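# Swap spare and broken robot arms between case and desk

## Task

Take the spare robot arm out of the open case on its desk and lay it on the empty desk on the far side of the room, then put the broken arm (the one with red tape) into the case. Both arms are heavy, unpowered and have loose joints. At the end both must be at rest: no part of the spare arm may stick out past a desk edge, and the broken arm must sit low enough that the lid could close (leave the lid open). No part of either arm may drop freely more than a few centimetres, the case must stay upright on its desk, the robot must release both arms and back away, and the robot must not fall over or finish tilted; any of these failing fails the task.

## Robot and tools

ROBOT. A wheeled base with a vertical column, a tilting head with two cameras, and two six-joint arms (left and right), each ending in a two-finger gripper. Folded, it is 0.73 m long, 0.62 m wide, 1.88 m tall; its front is 0.40 m ahead of the column. Shoulders are about 1.46 m up, 0.12 m ahead, 0.23 m to each side. Hands reach about 1 m from the shoulder and no lower than about 0.47 m up, so never the floor. The base drives forward/back and turns on the spot; it cannot slide sideways.

FRAMES. Base frame: origin on the floor under the column between the drive wheels, x forward, y left, z up, metres. left_hand and right_hand in the results are given in this frame: the point where the fingers meet (tips 8 mm further), with quat_wxyz turning (0,0,1) into the finger direction. Odometry frame = base frame at scene start; base_odometry counts wheel turns only, heading positive left, -3.142 to 3.142.

execute_actions. Argument actions: a list holding one action or none (empty list = just report state and pictures). An action may contain:
- base: exactly one of translate_m (relative drive in metres along the robot's current heading, + forward, -3 to 3) or rotate_rad (relative turn on the spot in radians, + = left/counter-clockwise seen from above, -3.2 to 3.2). Both are offsets from where the base last measured itself.
- joints: a single object of absolute targets keyed by joint name, covering both arms and the head. Radians for head_tilt_rad (-0.61 to 1.308, + looks down) and left/right_joint1_rad (-2.879 to 2.879), joint2 (0 to 3.141), joint3 (0 to 3.019), joint4 (-1.692 to 1.57), joint5 (-1.57 to 1.57, + swings hand to robot's right), joint6 (-2.094 to 2.094, + rolls clockwise seen from behind). left_gripper_m and right_gripper_m are fingertip gap in metres, 0 (closed) to 0.093.
- speeds: optional caps for this action only, translate_m 0.05 to 0.8 m/s, rotate_rad 0.1 to 1 rad/s (defaults are the maxima). It does not slow the arms. A base move needing over 8.667 s is refused.
cameras: list from cam_head_left, cam_head_right, cam_left_wrist, cam_right_wrist, nav_camera, all; omitted/null/all gives every camera, [] none. Unknown keys or out-of-range numbers refuse the whole call with no motion. Any action lasts at most 15 s. Joints left out may still push toward earlier targets.

Arm geometry (right arm joint1 = 1.57, left = -1.57, joints 5 and 6 at 0: arm in a vertical plane pointing ahead): upper arm tilt a = j2 - 0.35; forearm below horizontal b = 1.05 + j2 - j3; fingers below horizontal c = b - j4 (1.57 = straight down). Hand ahead ≈ 0.12 + 0.39 sin a + 0.38 cos b + 0.25 cos c; up ≈ 1.46 + 0.39 cos a - 0.38 sin b - 0.25 sin c. Real hands land up to ~5 cm lower/closer, ~12 cm with heavy far loads. Loads with fingers down: up to 3.2 kg near 0.4 m ahead, 0.65-1.2 m up; 2 kg to 0.6 m ahead; 1 kg to 0.8 m ahead at 0.9-1.2 m up. A gripper holds about 2-6 kg. Heavy loads want fingers steeper than about 1.2 rad below horizontal. Sharing the heavy arm between both grippers helps.

GRIPPING. Command a gap smaller than the object; off_target is then normal. A reported gap staying 0.002 m or more above target means something is held. Fingers are 7 cm long; the gripper body is 10 cm wide, 7 cm thick. Small targets (under ~0.03 rad, 0.08 for joints 2-3) may not move a joint; for gentle contact step about 0.05 rad per call from your last target.

Other tools: wait(seconds 0-10) lets time pass without new commands and reports state. zoom_image(camera, region [x0,y0,x1,y1] pixels, at most 504x504) magnifies the latest image. read_manual(section "licences") gives licence text only. finished_scene(scene) ends the scene irreversibly and reports success.

RESULT LINES. base_status/joint_status per motion: done, off_target (resting away from target, maybe still pushing), contact_stop (base wheel stalled: back off 0.05 m before retrying or turning), time_out, not_followed / joint command not followed with a cause: line (self-collision check withheld arm targets; back each moved joint off at least 0.05 rad, or move the other arm away). on_its_own lists uncommanded behaviour; held at is a target, not a position. motor_effort lists wheel motors in percent (+ forward), bracket = peak. turned_by_wheels vs turned_by_imu differing by over ~4% and 0.05 rad means slip or a hit. base_tilt in degrees (forward, right positive); a forward drop of 0.5 degrees during a move means leaning back: reverse 0.05 m. wheel_motors_off = 1 after ~3 s of hard pushing (wheels off 2 s). MOTOR HOT warns from 85 °C; at 100 °C an OVER-TEMPERATURE FAULT drops that arm and its load. Joint torques are raw drive outputs with offsets.

CAMERAS. Head cameras 1.47-1.58 m up, look down by about head_tilt_rad. Wrist fisheye cameras sit 0.10 m behind the fingertips, look along the fingers tilted 0.62 rad; with fingers down and arm ahead they look back toward the robot, so things above image centre are farther out or lower. nav_camera at 0.23 m on the base front.

AVOID. Letting either arm or any limb of it drop or swing down freely; knocking or tipping the case; pushing a blocked arm hard for long (overheats; resend reported positions to relax, though a held load sinks a little each time); arms hitting or pressing each other; desk tops between 0.30 and 1.20 m striking the column; the robot tipping. Finish by opening the grippers and driving clear.

Each tool is called after "Emit:" in YAML: its name, and indented under it one key for each argument.

## Session

Emit:
execute_actions:
  actions: []

Scene clock: 0.00 s.
Joint torques (N m, as the arm reports them, + toward a larger angle): no reading
base_odometry: x=+0.000 y=+0.000 heading=+0.000 (m, m, rad; odometry frame)
turned_by_wheels: +0.000 (rad since the last result)
turned_by_imu: +0.000 (rad since the last result)
base_tilt: forward=+0.5 right=+0.4 (deg)
base_status: not commanded
joint_positions: head_tilt_rad=+0.858 left_joint1_rad=-1.562 left_joint2_rad=+0.906 left_joint3_rad=+0.399 left_joint4_rad=-1.000 left_joint5_rad=+0.030 left_joint6_rad=-0.028 left_gripper_m=+0.094 right_joint1_rad=+1.553 right_joint2_rad=+0.874 right_joint3_rad=+0.433 right_joint4_rad=-0.996 right_joint5_rad=+0.019 right_joint6_rad=-0.063 right_gripper_m=+0.094
joint_status: not commanded
wheel_motors_off: 0
motor_effort: left_wheel=+2 right_wheel=+0 (%)
left_hand: x=+0.1299 y=+0.2211 z=+1.2643 quat_wxyz=(+0.472, +0.023, -0.881, +0.004) (m; base frame)
right_hand: x=+0.1546 y=-0.2325 z=+1.2579 quat_wxyz=(+0.441, +0.025, -0.897, +0.000) (m; base frame)
pictures: cam_head_left, cam_head_right, cam_left_wrist, cam_right_wrist, nav_camera
Images, in order (width x height): cam_head_left 896x504, cam_head_right 896x504, cam_left_wrist 504x504, cam_right_wrist 504x504, nav_camera 896x504.

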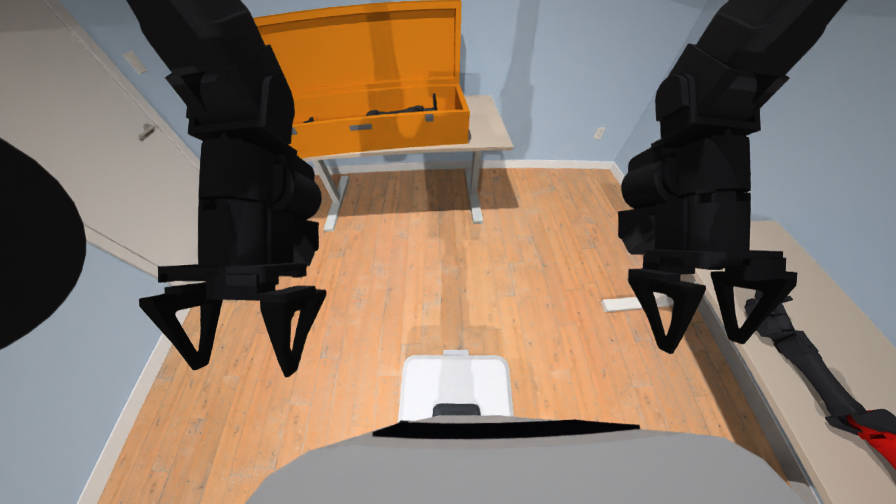

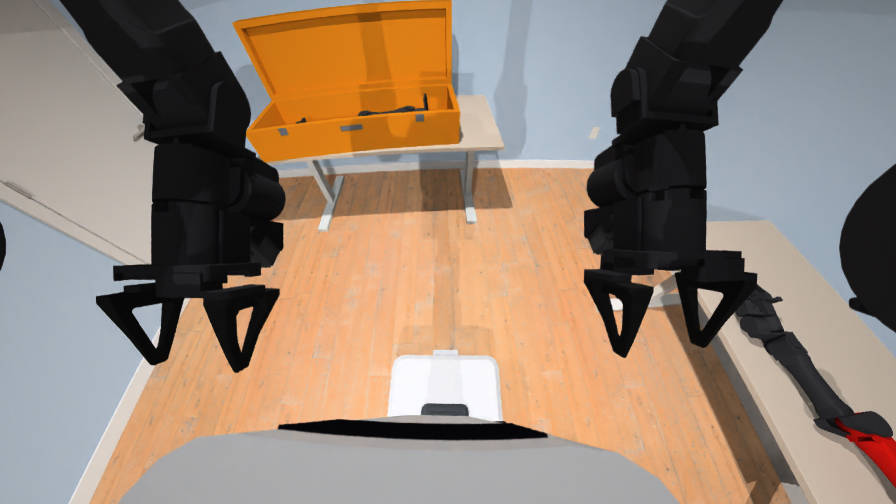

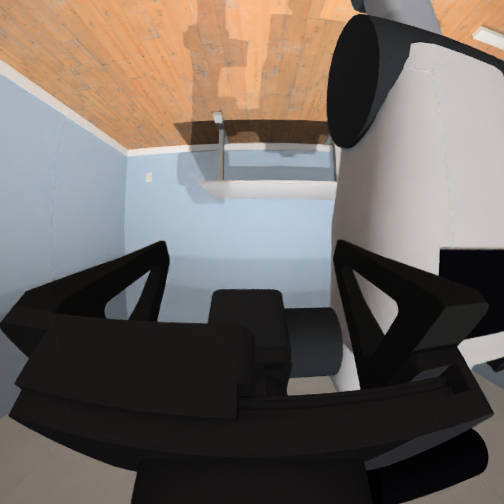

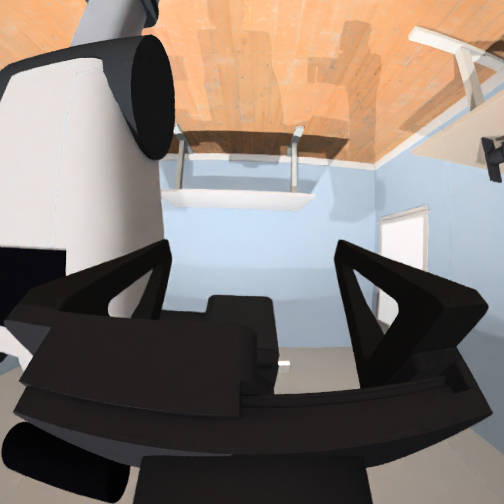

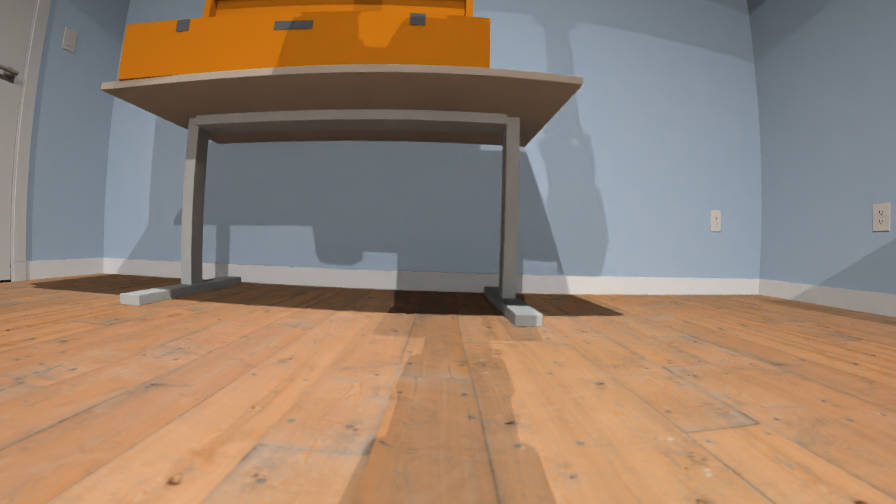

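Emit:
execute_actions:
  actions:
    - {"base":{"rotate_rad":0.7},"joints":{"left_joint2_rad":0.78,"left_joint3_rad":0.68,"left_joint4_rad":-0.4,"right_joint2_rad":0.78,"right_joint3_rad":0.68,"right_joint4_rad":-0.4}}
  cameras: []

Emit:
execute_actions:
  actions:
    - {"base":{"translate_m":0.68}}
  cameras: []

Emit:
execute_actions:
  actions:
    - {"base":{"rotate_rad":-0.62}}
  cameras: []

Emit:
execute_actions:
  actions:
    - {"base":{"translate_m":0.35}}
  cameras: ["cam_head_left","nav_camera"]

Scene clock: 11.87 s.
Joint torques (N m, as the arm reports them, + toward a larger angle): left_arm=[  0.31 -10.39   2.73   0.74   0.02   0.06] | right_arm=[  0.67 -11.43   4.01   0.69  -0.05   0.07]
base_odometry: x=+0.000 y=+0.000 heading=+0.697 (m, m, rad; odometry frame)
turned_by_wheels: +0.697 (rad since the last result)
turned_by_imu: +0.698 (rad since the last result)
base_tilt: forward=+0.5 right=+0.3 (deg)
base_status: done
joint_positions: head_tilt_rad=+0.858 left_joint1_rad=-1.562 left_joint2_rad=+0.783 left_joint3_rad=+0.684 left_joint4_rad=-0.412 left_joint5_rad=+0.030 left_joint6_rad=-0.028 left_gripper_m=+0.094 right_joint1_rad=+1.553 right_joint2_rad=+0.785 right_joint3_rad=+0.681 right_joint4_rad=-0.405 right_joint5_rad=+0.019 right_joint6_rad=-0.063 right_gripper_m=+0.094
joint_status: all done
wheel_motors_off: 0
motor_effort: left_wheel=-8(37) right_wheel=+8(35) (%)
left_hand: x=+0.4473 y=+0.2230 z=+1.2112 quat_wxyz=(-0.006, +0.016, -1.000, +0.011) (m; base frame)
right_hand: x=+0.4466 y=-0.2359 z=+1.2100 quat_wxyz=(-0.007, +0.027, -0.999, +0.018) (m; base frame)
pictures: none
No camera images: the call's "cameras" was empty. Leave "cameras" out to get every camera's image.

Scene clock: 14.73 s.
Joint torques (N m, as the arm reports them, + toward a larger angle): left_arm=[  0.35 -10.56   3.05   0.59   0.02   0.06] | right_arm=[  0.16 -11.39   4.46   0.4   -0.08   0.07]
base_odometry: x=+0.522 y=+0.437 heading=+0.697 (m, m, rad; odometry frame)
turned_by_wheels: +0.000 (rad since the last result)
turned_by_imu: -0.002 (rad since the last result)
base_tilt: forward=+0.5 right=+0.3 (deg)
base_status: done
joint_positions: head_tilt_rad=+0.858 left_joint1_rad=-1.562 left_joint2_rad=+0.783 left_joint3_rad=+0.679 left_joint4_rad=-0.410 left_joint5_rad=+0.030 left_joint6_rad=-0.028 left_gripper_m=+0.094 right_joint1_rad=+1.553 right_joint2_rad=+0.785 right_joint3_rad=+0.677 right_joint4_rad=-0.404 right_joint5_rad=+0.019 right_joint6_rad=-0.063 right_gripper_m=+0.094
joint_status: not commanded
wheel_motors_off: 0
motor_effort: left_wheel=-1(45) right_wheel=+0(56) (%)
left_hand: x=+0.4449 y=+0.2230 z=+1.2103 quat_wxyz=(-0.005, +0.016, -1.000, +0.011) (m; base frame)
right_hand: x=+0.4446 y=-0.2359 z=+1.2095 quat_wxyz=(-0.006, +0.027, -0.999, +0.018) (m; base frame)
pictures: none
No camera images: the call's "cameras" was empty. Leave "cameras" out to get every camera's image.

Scene clock: 17.03 s.
Joint torques (N m, as the arm reports them, + toward a larger angle): left_arm=[  0.36 -10.48   2.98   0.66   0.02   0.06] | right_arm=[ -0.34 -11.11   4.38   0.6    0.02   0.07]
base_odometry: x=+0.522 y=+0.437 heading=+0.079 (m, m, rad; odometry frame)
turned_by_wheels: -0.618 (rad since the last result)
turned_by_imu: -0.620 (rad since the last result)
base_tilt: forward=+0.5 right=+0.3 (deg)
base_status: done
joint_positions: head_tilt_rad=+0.858 left_joint1_rad=-1.562 left_joint2_rad=+0.783 left_joint3_rad=+0.679 left_joint4_rad=-0.410 left_joint5_rad=+0.030 left_joint6_rad=-0.028 left_gripper_m=+0.094 right_joint1_rad=+1.553 right_joint2_rad=+0.785 right_joint3_rad=+0.677 right_joint4_rad=-0.404 right_joint5_rad=+0.019 right_joint6_rad=-0.063 right_gripper_m=+0.094
joint_status: not commanded
wheel_motors_off: 0
motor_effort: left_wheel=+9(30) right_wheel=-10(49) (%)
left_hand: x=+0.4449 y=+0.2230 z=+1.2103 quat_wxyz=(-0.005, +0.016, -1.000, +0.011) (m; base frame)
right_hand: x=+0.4446 y=-0.2359 z=+1.2095 quat_wxyz=(-0.006, +0.027, -0.999, +0.018) (m; base frame)
pictures: none
No camera images: the call's "cameras" was empty. Leave "cameras" out to get every camera's image.

Scene clock: 19.23 s.
Joint torques (N m, as the arm reports them, + toward a larger angle): left_arm=[  0.34 -11.21   3.02   0.68   0.02   0.07] | right_arm=[ -0.05 -12.1    4.52   0.49  -0.03   0.03]
base_odometry: x=+0.870 y=+0.464 heading=+0.079 (m, m, rad; odometry frame)
turned_by_wheels: +0.000 (rad since the last result)
turned_by_imu: -0.001 (rad since the last result)
base_tilt: forward=+0.5 right=+0.3 (deg)
base_status: done
joint_positions: head_tilt_rad=+0.858 left_joint1_rad=-1.562 left_joint2_rad=+0.783 left_joint3_rad=+0.679 left_joint4_rad=-0.409 left_joint5_rad=+0.030 left_joint6_rad=-0.028 left_gripper_m=+0.094 right_joint1_rad=+1.553 right_joint2_rad=+0.784 right_joint3_rad=+0.677 right_joint4_rad=-0.404 right_joint5_rad=+0.019 right_joint6_rad=-0.063 right_gripper_m=+0.094
joint_status: not commanded
wheel_motors_off: 0
motor_effort: left_wheel=+1(56) right_wheel=+1(41) (%)
left_hand: x=+0.4448 y=+0.2230 z=+1.2102 quat_wxyz=(-0.005, +0.016, -1.000, +0.011) (m; base frame)
right_hand: x=+0.4444 y=-0.2359 z=+1.2095 quat_wxyz=(-0.006, +0.027, -0.999, +0.018) (m; base frame)
pictures: cam_head_left, nav_camera
camera_calibration (this result's frames):
cam_head_left: T_world_to_cam=[[0.00305517, -0.999966, -0.00772405, 0.041642], [-0.822092, 0.00188613, -0.569352, 0.93101], [0.569347, 0.00808935, -0.822058, 1.16073], [0, 0, 0, 1]] pos_world=[0.104392, 0.0304951, 1.48458]
Images, in order (width x height): cam_head_left 896x504, nav_camera 896x504.

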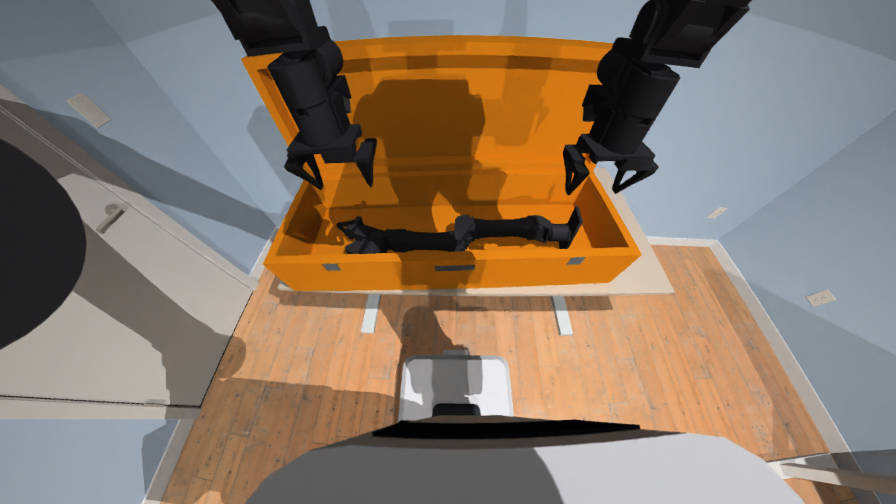

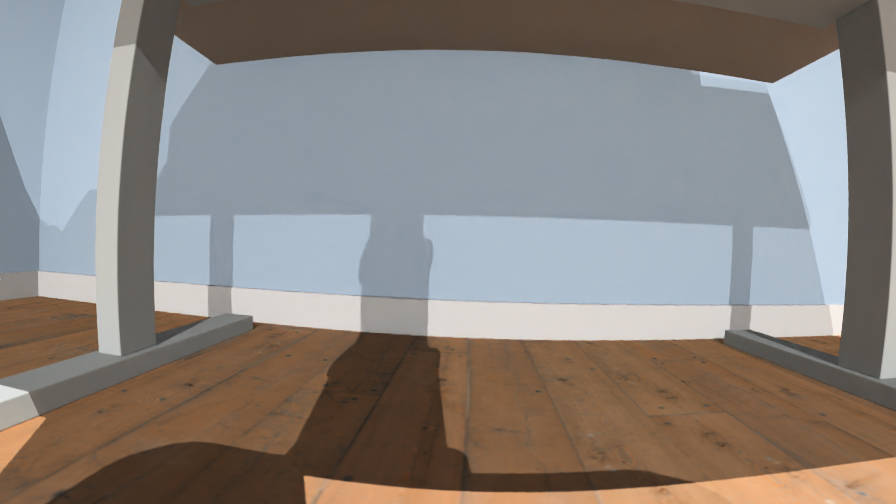

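Emit:
execute_actions:
  actions:
    - {"base":{"translate_m":0.24},"joints":{"left_joint6_rad":1.57,"right_joint6_rad":-1.57,"head_tilt_rad":1.1,"left_joint5_rad":0,"right_joint5_rad":0}}

Emit:
zoom_image:
  camera: "cam_head_left"
  region: [230,100,700,350]

Scene clock: 26.07 s.
Joint torques (N m, as the arm reports them, + toward a larger angle): left_arm=[ 0.12 -9.91  3.06  0.58  0.04  0.13] | right_arm=[  0.86 -11.07   4.48   0.37  -0.18  -0.02]
base_odometry: x=+1.110 y=+0.483 heading=+0.079 (m, m, rad; odometry frame)
turned_by_wheels: +0.000 (rad since the last result)
turned_by_imu: -0.001 (rad since the last result)
base_tilt: forward=+0.4 right=+0.4 (deg)
base_status: done
joint_positions: head_tilt_rad=+1.099 left_joint1_rad=-1.562 left_joint2_rad=+0.783 left_joint3_rad=+0.679 left_joint4_rad=-0.409 left_joint5_rad=+0.001 left_joint6_rad=+1.562 left_gripper_m=+0.094 right_joint1_rad=+1.553 right_joint2_rad=+0.784 right_joint3_rad=+0.676 right_joint4_rad=-0.403 right_joint5_rad=+0.002 right_joint6_rad=-1.555 right_gripper_m=+0.094
joint_status: all done
wheel_motors_off: 0
motor_effort: left_wheel=+0(31) right_wheel=+0(31) (%)
left_hand: x=+0.4449 y=+0.2280 z=+1.2102 quat_wxyz=(-0.001, -0.702, -0.712, -0.006) (m; base frame)
right_hand: x=+0.4445 y=-0.2330 z=+1.2097 quat_wxyz=(+0.002, +0.698, -0.716, +0.011) (m; base frame)
pictures: cam_head_left, cam_head_right, cam_left_wrist, cam_right_wrist, nav_camera
camera_calibration (this result's frames):
cam_head_left: T_world_to_cam=[[0.0011214, -0.999966, -0.00823028, 0.0425183], [-0.934307, 0.00188613, -0.356464, 0.608775], [0.356468, 0.00808935, -0.934273, 1.34418], [0, 0, 0, 1]] pos_world=[0.0895767, 0.0304951, 1.47319]
cam_head_right: T_world_to_cam=[[0.00144587, -0.999958, -0.00899938, -0.00582334], [-0.928391, 0.00200193, -0.3716, 0.630448], [0.371603, 0.00889223, -0.928349, 1.33492], [0, 0, 0, 1]] pos_world=[0.0892487, -0.0189556, 1.4735]
cam_left_wrist: T_world_to_cam=[[-0.999608, -0.027859, 0.00285498, 0.442896], [-0.0204052, 0.794374, 0.607087, -0.903291], [-0.0191807, 0.60679, -0.794631, 0.959583], [0, 0, 0, 1]] pos_world=[0.442696, 0.147624, 1.30963]
cam_right_wrist: T_world_to_cam=[[0.99948, -0.0209663, 0.0244899, -0.48481], [-0.0315636, -0.791052, 0.610935, -0.909879], [0.00656372, -0.61139, -0.791302, 0.936098], [0, 0, 0, 1]] pos_world=[0.449695, -0.157605, 1.30849]
Images, in order (width x height): cam_head_left 896x504, cam_head_right 896x504, cam_left_wrist 504x504, cam_right_wrist 504x504, nav_camera 896x504.

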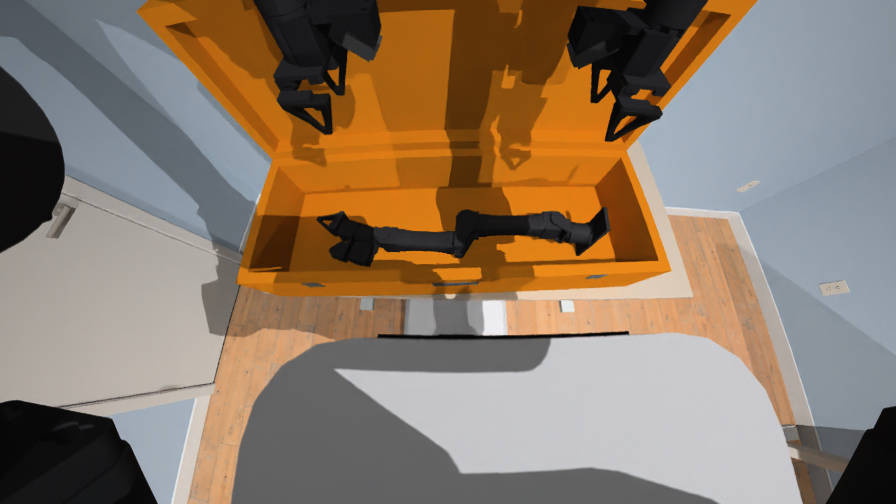

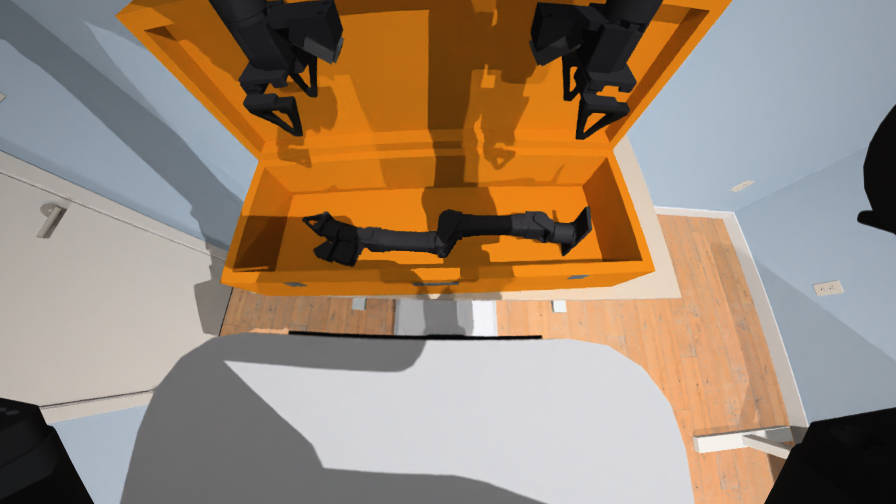

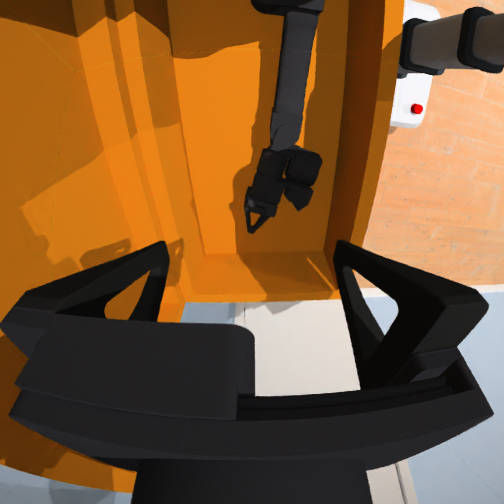

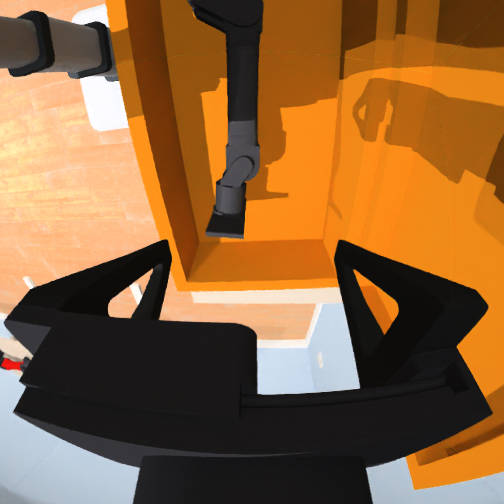

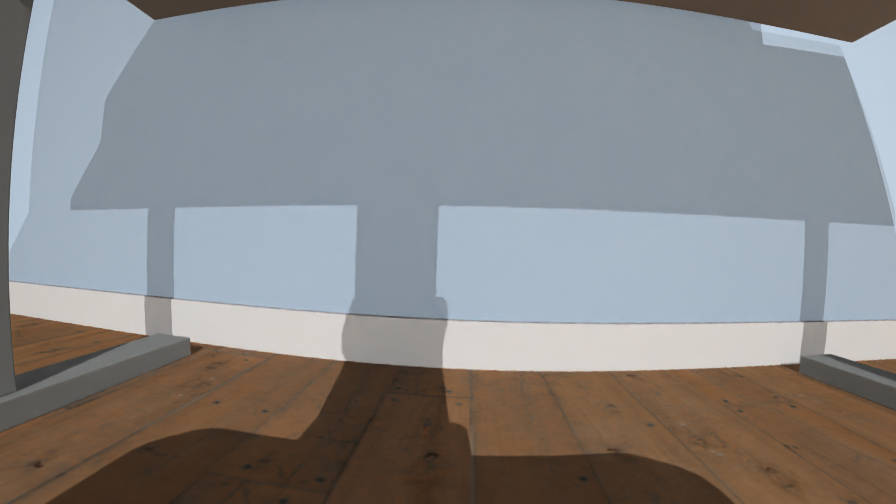

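Region (230, 100, 700, 350) of cam_head_left's 896x504 image, scaled by 1.072, with more detail than that image has; it fills the top 268 rows of this view, and the rest is white.

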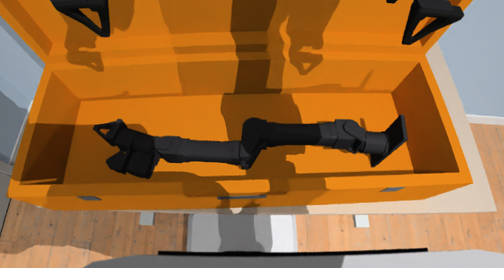

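Emit:
execute_actions:
  actions:
    - {"joints":{"left_joint1_rad":-1.63,"left_joint2_rad":1.745,"left_joint3_rad":0.878,"left_joint4_rad":0.347,"right_joint1_rad":1.58,"right_joint2_rad":1.708,"right_joint3_rad":0.986,"right_joint4_rad":0.2}}
  cameras: ["cam_head_left","cam_left_wrist","cam_right_wrist"]

Scene clock: 34.50 s.
Joint torques (N m, as the arm reports them, + toward a larger angle): left_arm=[ -0.49 -12.2   -2.35   0.78   0.13   0.14] | right_arm=[  0.45 -15.04  -2.26   0.57  -0.13  -0.05]
base_odometry: x=+1.110 y=+0.483 heading=+0.079 (m, m, rad; odometry frame)
turned_by_wheels: +0.000 (rad since the last result)
turned_by_imu: -0.001 (rad since the last result)
base_tilt: forward=+0.5 right=+0.4 (deg)
base_status: not commanded
joint_positions: head_tilt_rad=+1.099 left_joint1_rad=-1.635 left_joint2_rad=+1.752 left_joint3_rad=+0.874 left_joint4_rad=+0.330 left_joint5_rad=+0.001 left_joint6_rad=+1.563 left_gripper_m=+0.094 right_joint1_rad=+1.571 right_joint2_rad=+1.721 right_joint3_rad=+0.986 right_joint4_rad=+0.191 right_joint5_rad=+0.001 right_joint6_rad=-1.556 right_gripper_m=+0.094
joint_status: all done
wheel_motors_off: 0
motor_effort: left_wheel=+1(3) right_wheel=+0(4) (%)
left_hand: x=+0.3642 y=+0.1854 z=+0.9164 quat_wxyz=(-0.011, -0.715, -0.698, +0.028) (m; base frame)
right_hand: x=+0.4161 y=-0.2258 z=+0.9118 quat_wxyz=(+0.008, +0.702, -0.712, -0.007) (m; base frame)
pictures: cam_head_left, cam_left_wrist, cam_right_wrist
camera_calibration (this result's frames):
cam_head_left: T_world_to_cam=[[0.00112134, -0.999966, -0.00823029, 0.0425183], [-0.93431, 0.00188613, -0.356458, 0.608764], [0.356461, 0.00808935, -0.934275, 1.34419], [0, 0, 0, 1]] pos_world=[0.0895763, 0.0304951, 1.47319]
cam_left_wrist: T_world_to_cam=[[-0.99919, 0.012022, 0.0383976, 0.321754], [0.0313703, 0.830358, 0.556347, -0.671764], [-0.0251953, 0.557101, -0.830063, 0.794278], [0, 0, 0, 1]] pos_world=[0.362579, 0.111444, 1.02068]
cam_right_wrist: T_world_to_cam=[[0.999896, -0.0112563, -0.00896353, -0.416426], [-0.00365461, -0.801171, 0.598424, -0.725613], [-0.0139174, -0.59833, -0.801129, 0.725368], [0, 0, 0, 1]] pos_world=[0.423826, -0.152019, 1.01161]
Images, in order (width x height): cam_head_left 896x504, cam_left_wrist 504x504, cam_right_wrist 504x504.

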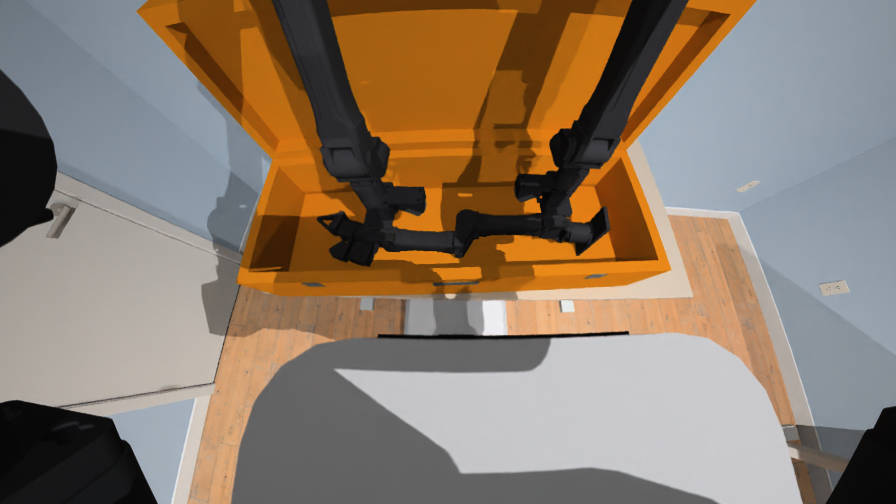

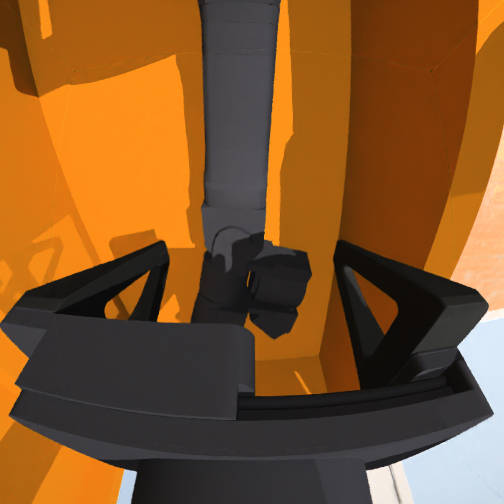

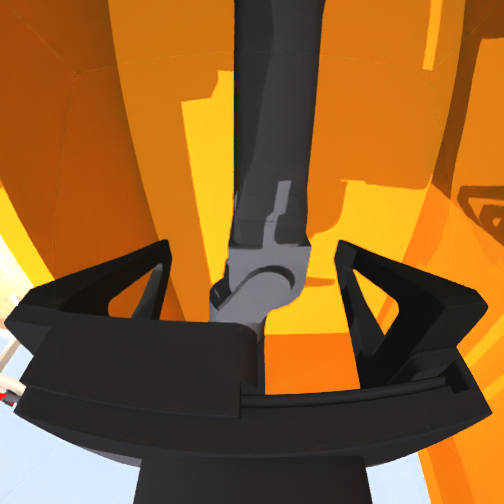

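Emit:
execute_actions:
  actions:
    - {"joints":{"left_joint2_rad":1.921,"left_joint3_rad":1.074,"left_joint4_rad":0.34,"left_joint6_rad":1.62,"right_joint2_rad":1.885,"right_joint3_rad":1.18,"right_joint4_rad":0.2}}
  cameras: ["cam_left_wrist","cam_right_wrist"]

Scene clock: 39.53 s.
Joint torques (N m, as the arm reports them, + toward a larger angle): left_arm=[ -0.54 -12.    -2.7    0.56   0.12   0.14] | right_arm=[ 1.92 -7.89  2.97  1.31 -0.12 -0.07]
base_odometry: x=+1.110 y=+0.483 heading=+0.079 (m, m, rad; odometry frame)
turned_by_wheels: +0.000 (rad since the last result)
turned_by_imu: -0.001 (rad since the last result)
base_tilt: forward=+0.5 right=+0.4 (deg)
base_status: not commanded
joint_positions: head_tilt_rad=+1.099 left_joint1_rad=-1.635 left_joint2_rad=+1.924 left_joint3_rad=+1.075 left_joint4_rad=+0.330 left_joint5_rad=+0.001 left_joint6_rad=+1.612 left_gripper_m=+0.094 right_joint1_rad=+1.571 right_joint2_rad=+1.804 right_joint3_rad=+1.138 right_joint4_rad=+0.173 right_joint5_rad=+0.001 right_joint6_rad=-1.556 right_gripper_m=+0.094
joint_status: all done
wheel_motors_off: 0
motor_effort: left_wheel=+1(3) right_wheel=-2(4) (%)
left_hand: x=+0.3866 y=+0.1808 z=+0.8469 quat_wxyz=(-0.022, -0.732, -0.681, +0.018) (m; base frame)
right_hand: x=+0.4596 y=-0.2253 z=+0.8758 quat_wxyz=(-0.011, +0.702, -0.712, +0.011) (m; base frame)
pictures: cam_left_wrist, cam_right_wrist
camera_calibration (this result's frames):
cam_left_wrist: T_world_to_cam=[[-0.998222, 0.0591742, 0.00711339, 0.364502], [0.0531185, 0.829174, 0.556461, -0.638289], [0.0270299, 0.55585, -0.830843, 0.720396], [0, 0, 0, 1]] pos_world=[0.378286, 0.107252, 0.951126]
cam_right_wrist: T_world_to_cam=[[0.999053, -0.0108901, 0.0421311, -0.50456], [-0.0339108, -0.801574, 0.596933, -0.688423], [0.0272706, -0.597796, -0.801184, 0.678739], [0, 0, 0, 1]] pos_world=[0.462228, -0.15157, 0.975995]
Images, in order (width x height): cam_left_wrist 504x504, cam_right_wrist 504x504.

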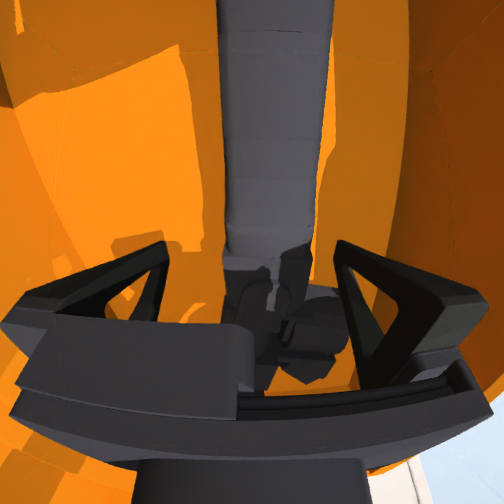

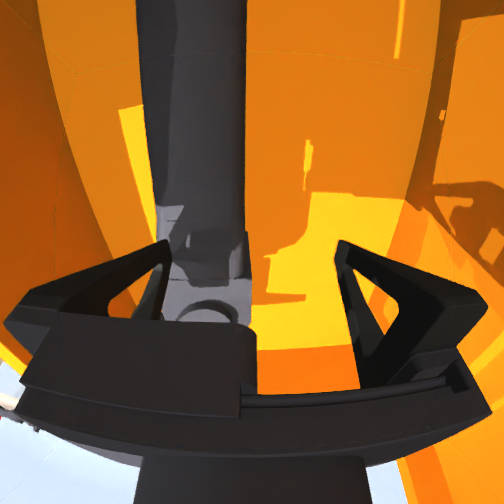

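Emit:
execute_actions:
  actions:
    - {"joints":{"right_joint2_rad":1.78,"right_joint3_rad":1.05,"right_joint1_rad":1.6,"left_joint2_rad":1.97,"left_joint3_rad":1.11}}
  cameras: []

Emit:
execute_actions:
  actions:
    - {"joints":{"right_joint2_rad":1.84,"right_joint3_rad":1.11,"left_joint2_rad":2.02,"left_joint3_rad":1.165}}
  cameras: ["cam_left_wrist","cam_right_wrist"]

Scene clock: 44.27 s.
Joint torques (N m, as the arm reports them, + toward a larger angle): left_arm=[ -0.52 -11.28  -2.66   0.58   0.13   0.12] | right_arm=[  2.12 -14.48  -1.81   0.67  -0.12  -0.03]
base_odometry: x=+1.110 y=+0.483 heading=+0.079 (m, m, rad; odometry frame)
turned_by_wheels: +0.000 (rad since the last result)
turned_by_imu: -0.001 (rad since the last result)
base_tilt: forward=+0.5 right=+0.4 (deg)
base_status: not commanded
joint_positions: head_tilt_rad=+1.099 left_joint1_rad=-1.635 left_joint2_rad=+1.959 left_joint3_rad=+1.113 left_joint4_rad=+0.330 left_joint5_rad=+0.001 left_joint6_rad=+1.612 left_gripper_m=+0.094 right_joint1_rad=+1.591 right_joint2_rad=+1.789 right_joint3_rad=+1.049 right_joint4_rad=+0.193 right_joint5_rad=+0.002 right_joint6_rad=-1.558 right_gripper_m=+0.094
joint_status: all done
wheel_motors_off: 0
motor_effort: left_wheel=+0(0) right_wheel=-2(2) (%)
left_hand: x=+0.3886 y=+0.1800 z=+0.8331 quat_wxyz=(-0.023, -0.732, -0.681, +0.017) (m; base frame)
right_hand: x=+0.4172 y=-0.2126 z=+0.8864 quat_wxyz=(+0.003, +0.706, -0.708, -0.014) (m; base frame)
pictures: none
No camera images: the call's "cameras" was empty. Leave "cameras" out to get every camera's image.

Scene clock: 44.93 s.
Joint torques (N m, as the arm reports them, + toward a larger angle): left_arm=[ -0.14 -11.57  -2.6    0.64   0.12   0.13] | right_arm=[  1.58 -12.76  -2.37   0.5   -0.16  -0.07]
base_odometry: x=+1.110 y=+0.483 heading=+0.079 (m, m, rad; odometry frame)
turned_by_wheels: +0.000 (rad since the last result)
turned_by_imu: +0.000 (rad since the last result)
base_tilt: forward=+0.5 right=+0.4 (deg)
base_status: not commanded
joint_positions: head_tilt_rad=+1.099 left_joint1_rad=-1.635 left_joint2_rad=+2.013 left_joint3_rad=+1.168 left_joint4_rad=+0.330 left_joint5_rad=+0.001 left_joint6_rad=+1.612 left_gripper_m=+0.094 right_joint1_rad=+1.591 right_joint2_rad=+1.823 right_joint3_rad=+1.117 right_joint4_rad=+0.196 right_joint5_rad=+0.002 right_joint6_rad=-1.558 right_gripper_m=+0.094
joint_status: all done
wheel_motors_off: 0
motor_effort: left_wheel=+0(1) right_wheel=+0(2) (%)
left_hand: x=+0.3876 y=+0.1788 z=+0.8122 quat_wxyz=(-0.023, -0.732, -0.681, +0.016) (m; base frame)
right_hand: x=+0.4409 y=-0.2121 z=+0.8710 quat_wxyz=(-0.010, +0.706, -0.708, -0.001) (m; base frame)
pictures: cam_left_wrist, cam_right_wrist
camera_calibration (this result's frames):
cam_left_wrist: T_world_to_cam=[[-0.998259, 0.0589218, 0.00254444, 0.369608], [0.0503659, 0.829269, 0.556576, -0.616491], [0.0306844, 0.555735, -0.830793, 0.691241], [0, 0, 0, 1]] pos_world=[0.378805, 0.105312, 0.916462]
cam_right_wrist: T_world_to_cam=[[0.999699, 0.000725259, 0.0245336, -0.468011], [-0.0137554, -0.811284, 0.584491, -0.67568], [0.0203277, -0.584652, -0.811029, 0.697728], [0, 0, 0, 1]] pos_world=[0.444392, -0.139901, 0.972289]
Images, in order (width x height): cam_left_wrist 504x504, cam_right_wrist 504x504.

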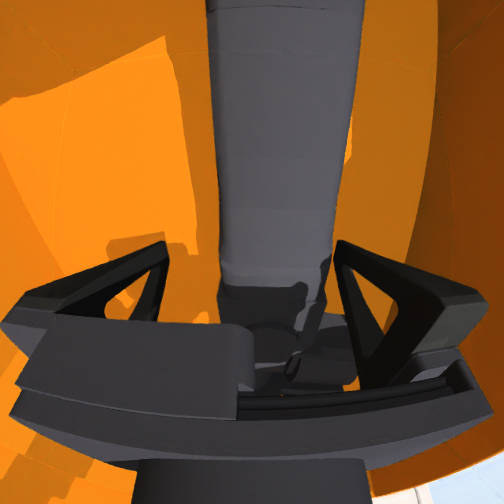

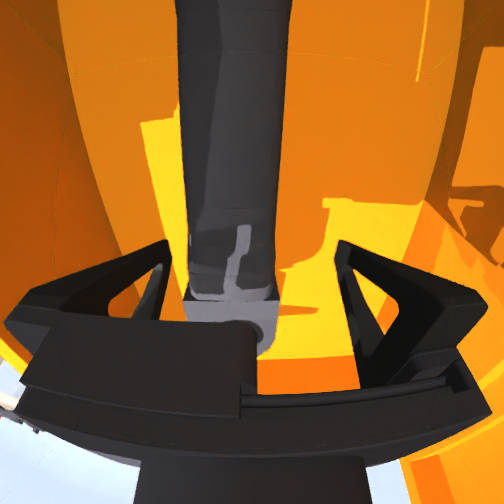

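Emit:
execute_actions:
  actions:
    - {"joints":{"right_joint2_rad":1.9,"right_joint3_rad":1.145,"left_joint2_rad":2.07,"left_joint3_rad":1.2}}
  cameras: []

Emit:
execute_actions:
  actions:
    - {"joints":{"right_joint2_rad":1.95,"right_joint3_rad":1.2,"left_joint2_rad":2.11,"left_joint3_rad":1.245}}
  cameras: []

Emit:
execute_actions:
  actions:
    - {"joints":{"right_joint2_rad":2.0,"right_joint3_rad":1.255}}
  cameras: ["cam_left_wrist","cam_right_wrist","cam_head_left"]

Scene clock: 56.90 s.
Joint torques (N m, as the arm reports them, + toward a larger angle): left_arm=[ -0.61 -11.45  -2.85   0.47   0.1    0.14] | right_arm=[  1.66 -13.66  -2.48   0.37  -0.19  -0.04]
base_odometry: x=+1.110 y=+0.483 heading=+0.079 (m, m, rad; odometry frame)
turned_by_wheels: +0.000 (rad since the last result)
turned_by_imu: -0.001 (rad since the last result)
base_tilt: forward=+0.5 right=+0.4 (deg)
base_status: not commanded
joint_positions: head_tilt_rad=+1.099 left_joint1_rad=-1.635 left_joint2_rad=+2.064 left_joint3_rad=+1.204 left_joint4_rad=+0.330 left_joint5_rad=+0.001 left_joint6_rad=+1.612 left_gripper_m=+0.094 right_joint1_rad=+1.591 right_joint2_rad=+1.897 right_joint3_rad=+1.149 right_joint4_rad=+0.197 right_joint5_rad=+0.002 right_joint6_rad=-1.558 right_gripper_m=+0.094
joint_status: all done
wheel_motors_off: 0
motor_effort: left_wheel=+1(0) right_wheel=-2(1) (%)
left_hand: x=+0.3762 y=+0.1782 z=+0.7947 quat_wxyz=(-0.018, -0.732, -0.681, +0.022) (m; base frame)
right_hand: x=+0.4168 y=-0.2119 z=+0.8459 quat_wxyz=(+0.004, +0.706, -0.708, -0.015) (m; base frame)
pictures: none
No camera images: the call's "cameras" was empty. Leave "cameras" out to get every camera's image.

Scene clock: 57.53 s.
Joint torques (N m, as the arm reports them, + toward a larger angle): left_arm=[ -0.43 -11.1   -2.59   0.62   0.13   0.13] | right_arm=[  1.64 -13.56  -2.68   0.45  -0.21  -0.04]
base_odometry: x=+1.110 y=+0.483 heading=+0.079 (m, m, rad; odometry frame)
turned_by_wheels: +0.000 (rad since the last result)
turned_by_imu: +0.000 (rad since the last result)
base_tilt: forward=+0.5 right=+0.4 (deg)
base_status: not commanded
joint_positions: head_tilt_rad=+1.099 left_joint1_rad=-1.635 left_joint2_rad=+2.100 left_joint3_rad=+1.246 left_joint4_rad=+0.330 left_joint5_rad=+0.001 left_joint6_rad=+1.612 left_gripper_m=+0.094 right_joint1_rad=+1.591 right_joint2_rad=+1.936 right_joint3_rad=+1.206 right_joint4_rad=+0.197 right_joint5_rad=+0.002 right_joint6_rad=-1.558 right_gripper_m=+0.094
joint_status: all done
wheel_motors_off: 0
motor_effort: left_wheel=+1(0) right_wheel=-1(1) (%)
left_hand: x=+0.3778 y=+0.1774 z=+0.7803 quat_wxyz=(-0.020, -0.732, -0.681, +0.019) (m; base frame)
right_hand: x=+0.4279 y=-0.2115 z=+0.8293 quat_wxyz=(-0.002, +0.706, -0.708, -0.009) (m; base frame)
pictures: none
No camera images: the call's "cameras" was empty. Leave "cameras" out to get every camera's image.

Scene clock: 58.20 s.
Joint torques (N m, as the arm reports them, + toward a larger angle): left_arm=[ -0.68 -11.12  -2.58   0.61   0.12   0.13] | right_arm=[  1.12 -13.29  -2.27   0.33  -0.17   0.  ]
base_odometry: x=+1.110 y=+0.483 heading=+0.079 (m, m, rad; odometry frame)
turned_by_wheels: +0.000 (rad since the last result)
turned_by_imu: +0.000 (rad since the last result)
base_tilt: forward=+0.5 right=+0.4 (deg)
base_status: not commanded
joint_positions: head_tilt_rad=+1.099 left_joint1_rad=-1.635 left_joint2_rad=+2.100 left_joint3_rad=+1.246 left_joint4_rad=+0.330 left_joint5_rad=+0.001 left_joint6_rad=+1.612 left_gripper_m=+0.094 right_joint1_rad=+1.591 right_joint2_rad=+1.991 right_joint3_rad=+1.260 right_joint4_rad=+0.197 right_joint5_rad=+0.002 right_joint6_rad=-1.558 right_gripper_m=+0.094
joint_status: all done
wheel_motors_off: 0
motor_effort: left_wheel=+1(1) right_wheel=-1(1) (%)
left_hand: x=+0.3778 y=+0.1774 z=+0.7803 quat_wxyz=(-0.020, -0.732, -0.681, +0.019) (m; base frame)
right_hand: x=+0.4267 y=-0.2111 z=+0.8083 quat_wxyz=(-0.002, +0.706, -0.708, -0.009) (m; base frame)
pictures: cam_head_left, cam_left_wrist, cam_right_wrist
camera_calibration (this result's frames):
cam_head_left: T_world_to_cam=[[0.00112126, -0.999966, -0.0082303, 0.0425184], [-0.934313, 0.00188613, -0.356448, 0.608749], [0.356451, 0.00808935, -0.934279, 1.34419], [0, 0, 0, 1]] pos_world=[0.0895755, 0.0304951, 1.47319]
cam_left_wrist: T_world_to_cam=[[-0.998175, 0.059384, 0.0109207, 0.35338], [0.0554119, 0.829095, 0.556355, -0.598724], [0.0239843, 0.555945, -0.830873, 0.668385], [0, 0, 0, 1]] pos_world=[0.369881, 0.103829, 0.884587]
cam_right_wrist: T_world_to_cam=[[0.999999, 0.00112978, 0.00127051, -0.433494], [0.000173377, -0.811151, 0.584837, -0.644662], [0.00169131, -0.584836, -0.81115, 0.655728], [0, 0, 0, 1]] pos_world=[0.432496, -0.138935, 0.909466]
Images, in order (width x height): cam_head_left 896x504, cam_left_wrist 504x504, cam_right_wrist 504x504.

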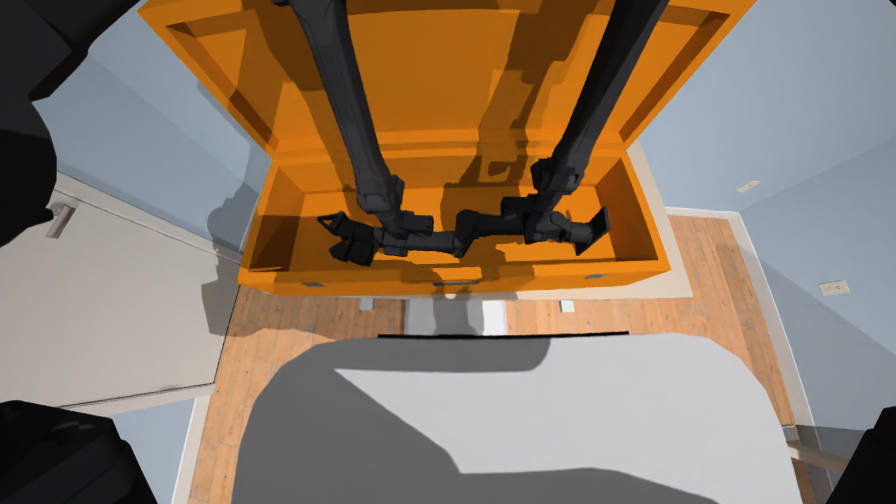

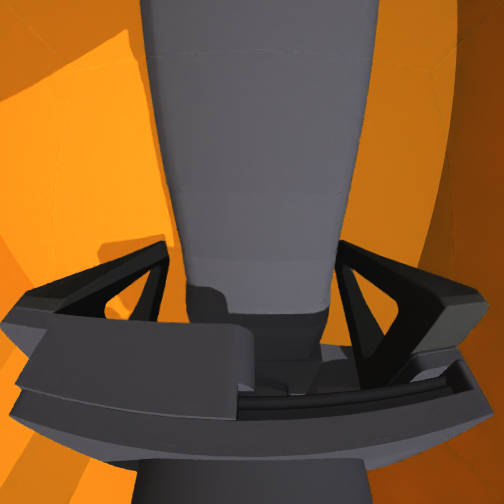

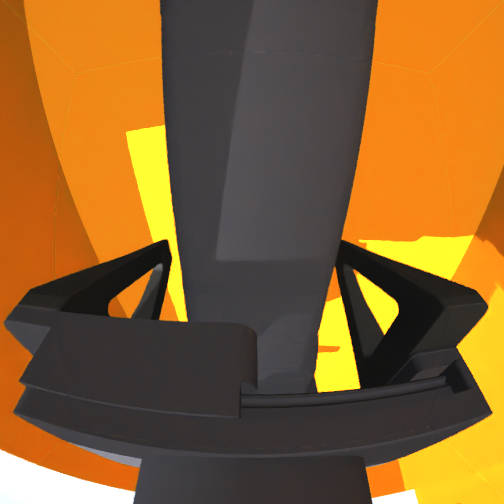

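Emit:
execute_actions:
  actions:
    - {"joints":{"left_gripper_m":0,"right_gripper_m":0}}
  cameras: []

Emit:
execute_actions:
  actions:
    - {"joints":{"right_joint2_rad":1.93,"right_joint3_rad":1.22,"left_joint2_rad":2.03,"left_joint3_rad":1.2}}
  cameras: []

Emit:
execute_actions:
  actions:
    - {"joints":{"right_joint2_rad":1.87,"right_joint3_rad":1.17,"left_joint2_rad":1.96,"left_joint3_rad":1.14}}
  cameras: []

Emit:
execute_actions:
  actions:
    - {"joints":{"right_joint2_rad":1.81,"right_joint3_rad":1.11,"left_joint2_rad":1.89,"left_joint3_rad":1.07}}
  cameras: ["cam_left_wrist","cam_right_wrist","cam_head_left"]

Scene clock: 65.17 s.
Joint torques (N m, as the arm reports them, + toward a larger angle): left_arm=[ -0.65 -11.06  -2.52   0.53   0.15   0.09] | right_arm=[  1.65 -12.84  -2.43   0.26  -0.13  -0.11]
base_odometry: x=+1.110 y=+0.483 heading=+0.079 (m, m, rad; odometry frame)
turned_by_wheels: +0.000 (rad since the last result)
turned_by_imu: -0.001 (rad since the last result)
base_tilt: forward=+0.4 right=+0.4 (deg)
base_status: not commanded
joint_positions: head_tilt_rad=+1.099 left_joint1_rad=-1.635 left_joint2_rad=+2.103 left_joint3_rad=+1.245 left_joint4_rad=+0.330 left_joint5_rad=+0.000 left_joint6_rad=+1.616 left_gripper_m=+0.056 right_joint1_rad=+1.591 right_joint2_rad=+1.991 right_joint3_rad=+1.260 right_joint4_rad=+0.200 right_joint5_rad=+0.000 right_joint6_rad=-1.552 right_gripper_m=+0.053
joint_status: left_gripper_m off_target (ended at +0.056, target +0.000); right_gripper_m off_target (ended at +0.053, target +0.000)
wheel_motors_off: 0
motor_effort: left_wheel=-2(0) right_wheel=+0(1) (%)
left_hand: x=+0.3747 y=+0.1775 z=+0.7796 quat_wxyz=(-0.019, -0.734, -0.679, +0.021) (m; base frame)
right_hand: x=+0.4272 y=-0.2109 z=+0.8083 quat_wxyz=(-0.003, +0.704, -0.710, -0.009) (m; base frame)
pictures: none
No camera images: the call's "cameras" was empty. Leave "cameras" out to get every camera's image.

Scene clock: 65.77 s.
Joint torques (N m, as the arm reports them, + toward a larger angle): left_arm=[ -0.68 -17.74  -5.47   0.58   0.11   0.09] | right_arm=[  1.96 -19.12  -5.74   0.21  -0.14  -0.12]
base_odometry: x=+1.110 y=+0.483 heading=+0.079 (m, m, rad; odometry frame)
turned_by_wheels: +0.000 (rad since the last result)
turned_by_imu: +0.000 (rad since the last result)
base_tilt: forward=+0.5 right=+0.4 (deg)
base_status: not commanded
joint_positions: head_tilt_rad=+1.099 left_joint1_rad=-1.635 left_joint2_rad=+2.100 left_joint3_rad=+1.243 left_joint4_rad=+0.330 left_joint5_rad=+0.001 left_joint6_rad=+1.616 left_gripper_m=+0.056 right_joint1_rad=+1.591 right_joint2_rad=+1.988 right_joint3_rad=+1.257 right_joint4_rad=+0.201 right_joint5_rad=+0.000 right_joint6_rad=-1.552 right_gripper_m=+0.053
joint_status: all done
wheel_motors_off: 0
motor_effort: left_wheel=+1(0) right_wheel=+0(0) (%)
left_hand: x=+0.3756 y=+0.1775 z=+0.7808 quat_wxyz=(-0.019, -0.734, -0.679, +0.020) (m; base frame)
right_hand: x=+0.4273 y=-0.2109 z=+0.8093 quat_wxyz=(-0.004, +0.704, -0.710, -0.008) (m; base frame)
pictures: none
No camera images: the call's "cameras" was empty. Leave "cameras" out to get every camera's image.

Scene clock: 66.50 s.
Joint torques (N m, as the arm reports them, + toward a larger angle): left_arm=[ -0.86 -19.71  -5.85   0.57   0.22  -0.06] | right_arm=[  1.85 -21.45  -7.26  -0.37   0.29  -0.2 ]
base_odometry: x=+1.110 y=+0.483 heading=+0.079 (m, m, rad; odometry frame)
turned_by_wheels: +0.000 (rad since the last result)
turned_by_imu: +0.000 (rad since the last result)
base_tilt: forward=+0.5 right=+0.4 (deg)
base_status: not commanded
joint_positions: head_tilt_rad=+1.099 left_joint1_rad=-1.629 left_joint2_rad=+2.054 left_joint3_rad=+1.186 left_joint4_rad=+0.330 left_joint5_rad=-0.002 left_joint6_rad=+1.634 left_gripper_m=+0.056 right_joint1_rad=+1.594 right_joint2_rad=+1.970 right_joint3_rad=+1.222 right_joint4_rad=+0.217 right_joint5_rad=-0.012 right_joint6_rad=-1.543 right_gripper_m=+0.053
joint_status: all done
wheel_motors_off: 0
motor_effort: left_wheel=-1(1) right_wheel=-1(0) (%)
left_hand: x=+0.3719 y=+0.1831 z=+0.7993 quat_wxyz=(-0.013, -0.739, -0.673, +0.022) (m; base frame)
right_hand: x=+0.4211 y=-0.2066 z=+0.8178 quat_wxyz=(-0.008, +0.701, -0.713, -0.014) (m; base frame)
pictures: none
No camera images: the call's "cameras" was empty. Leave "cameras" out to get every camera's image.

Scene clock: 67.33 s.
Joint torques (N m, as the arm reports them, + toward a larger angle): left_arm=[ -0.84 -19.43  -5.44   0.52   0.15  -0.1 ] | right_arm=[  1.11 -20.82  -6.35  -0.23   0.17  -0.17]
base_odometry: x=+1.110 y=+0.483 heading=+0.079 (m, m, rad; odometry frame)
turned_by_wheels: +0.000 (rad since the last result)
turned_by_imu: +0.000 (rad since the last result)
base_tilt: forward=+0.5 right=+0.4 (deg)
base_status: not commanded
joint_positions: head_tilt_rad=+1.099 left_joint1_rad=-1.629 left_joint2_rad=+1.982 left_joint3_rad=+1.111 left_joint4_rad=+0.330 left_joint5_rad=+0.000 left_joint6_rad=+1.634 left_gripper_m=+0.056 right_joint1_rad=+1.597 right_joint2_rad=+1.900 right_joint3_rad=+1.154 right_joint4_rad=+0.219 right_joint5_rad=-0.009 right_joint6_rad=-1.543 right_gripper_m=+0.053
joint_status: all done
wheel_motors_off: 0
motor_effort: left_wheel=+0(0) right_wheel=-1(1) (%)
left_hand: x=+0.3733 y=+0.1842 z=+0.8272 quat_wxyz=(-0.013, -0.739, -0.673, +0.023) (m; base frame)
right_hand: x=+0.4231 y=-0.2053 z=+0.8445 quat_wxyz=(-0.010, +0.702, -0.712, -0.013) (m; base frame)
pictures: cam_head_left, cam_left_wrist, cam_right_wrist
camera_calibration (this result's frames):
cam_head_left: T_world_to_cam=[[0.00112124, -0.999966, -0.0082303, 0.0425184], [-0.934314, 0.00188613, -0.356446, 0.608747], [0.356449, 0.00808935, -0.93428, 1.34419], [0, 0, 0, 1]] pos_world=[0.0895754, 0.0304951, 1.47319]
cam_left_wrist: T_world_to_cam=[[-0.996456, 0.0797238, 0.0268382, 0.330381], [0.0810428, 0.824328, 0.560281, -0.64218], [0.0225443, 0.560471, -0.827867, 0.700867], [0, 0, 0, 1]] pos_world=[0.365453, 0.110213, 0.931159]
cam_right_wrist: T_world_to_cam=[[0.999915, -0.0111457, 0.00679783, -0.437142], [-0.0130314, -0.820692, 0.571222, -0.645997], [-0.00078774, -0.571261, -0.820768, 0.70043], [0, 0, 0, 1]] pos_world=[0.429238, -0.134909, 0.94687]
Images, in order (width x height): cam_head_left 896x504, cam_left_wrist 504x504, cam_right_wrist 504x504.

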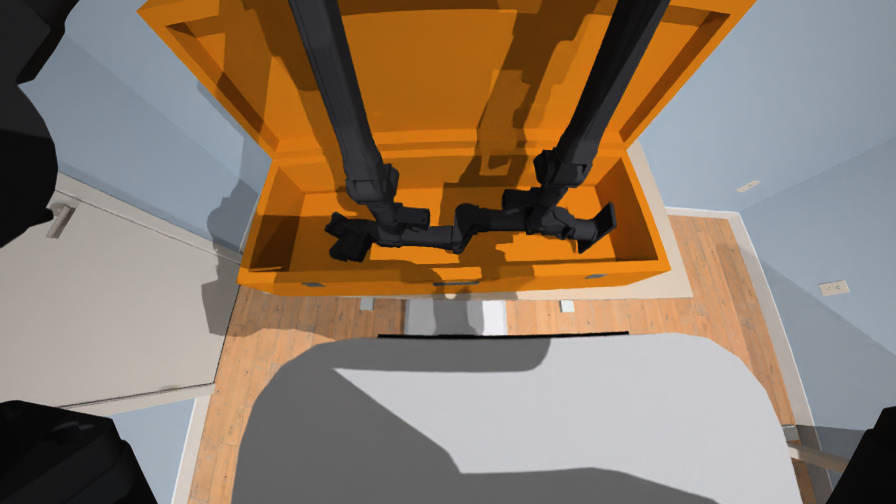

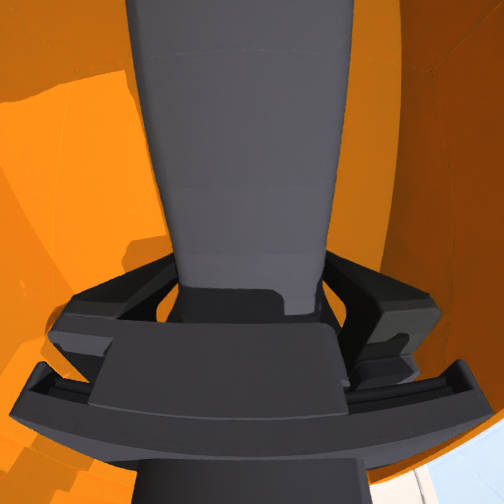

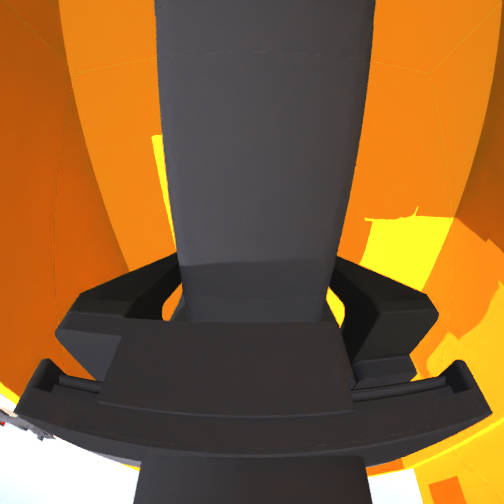

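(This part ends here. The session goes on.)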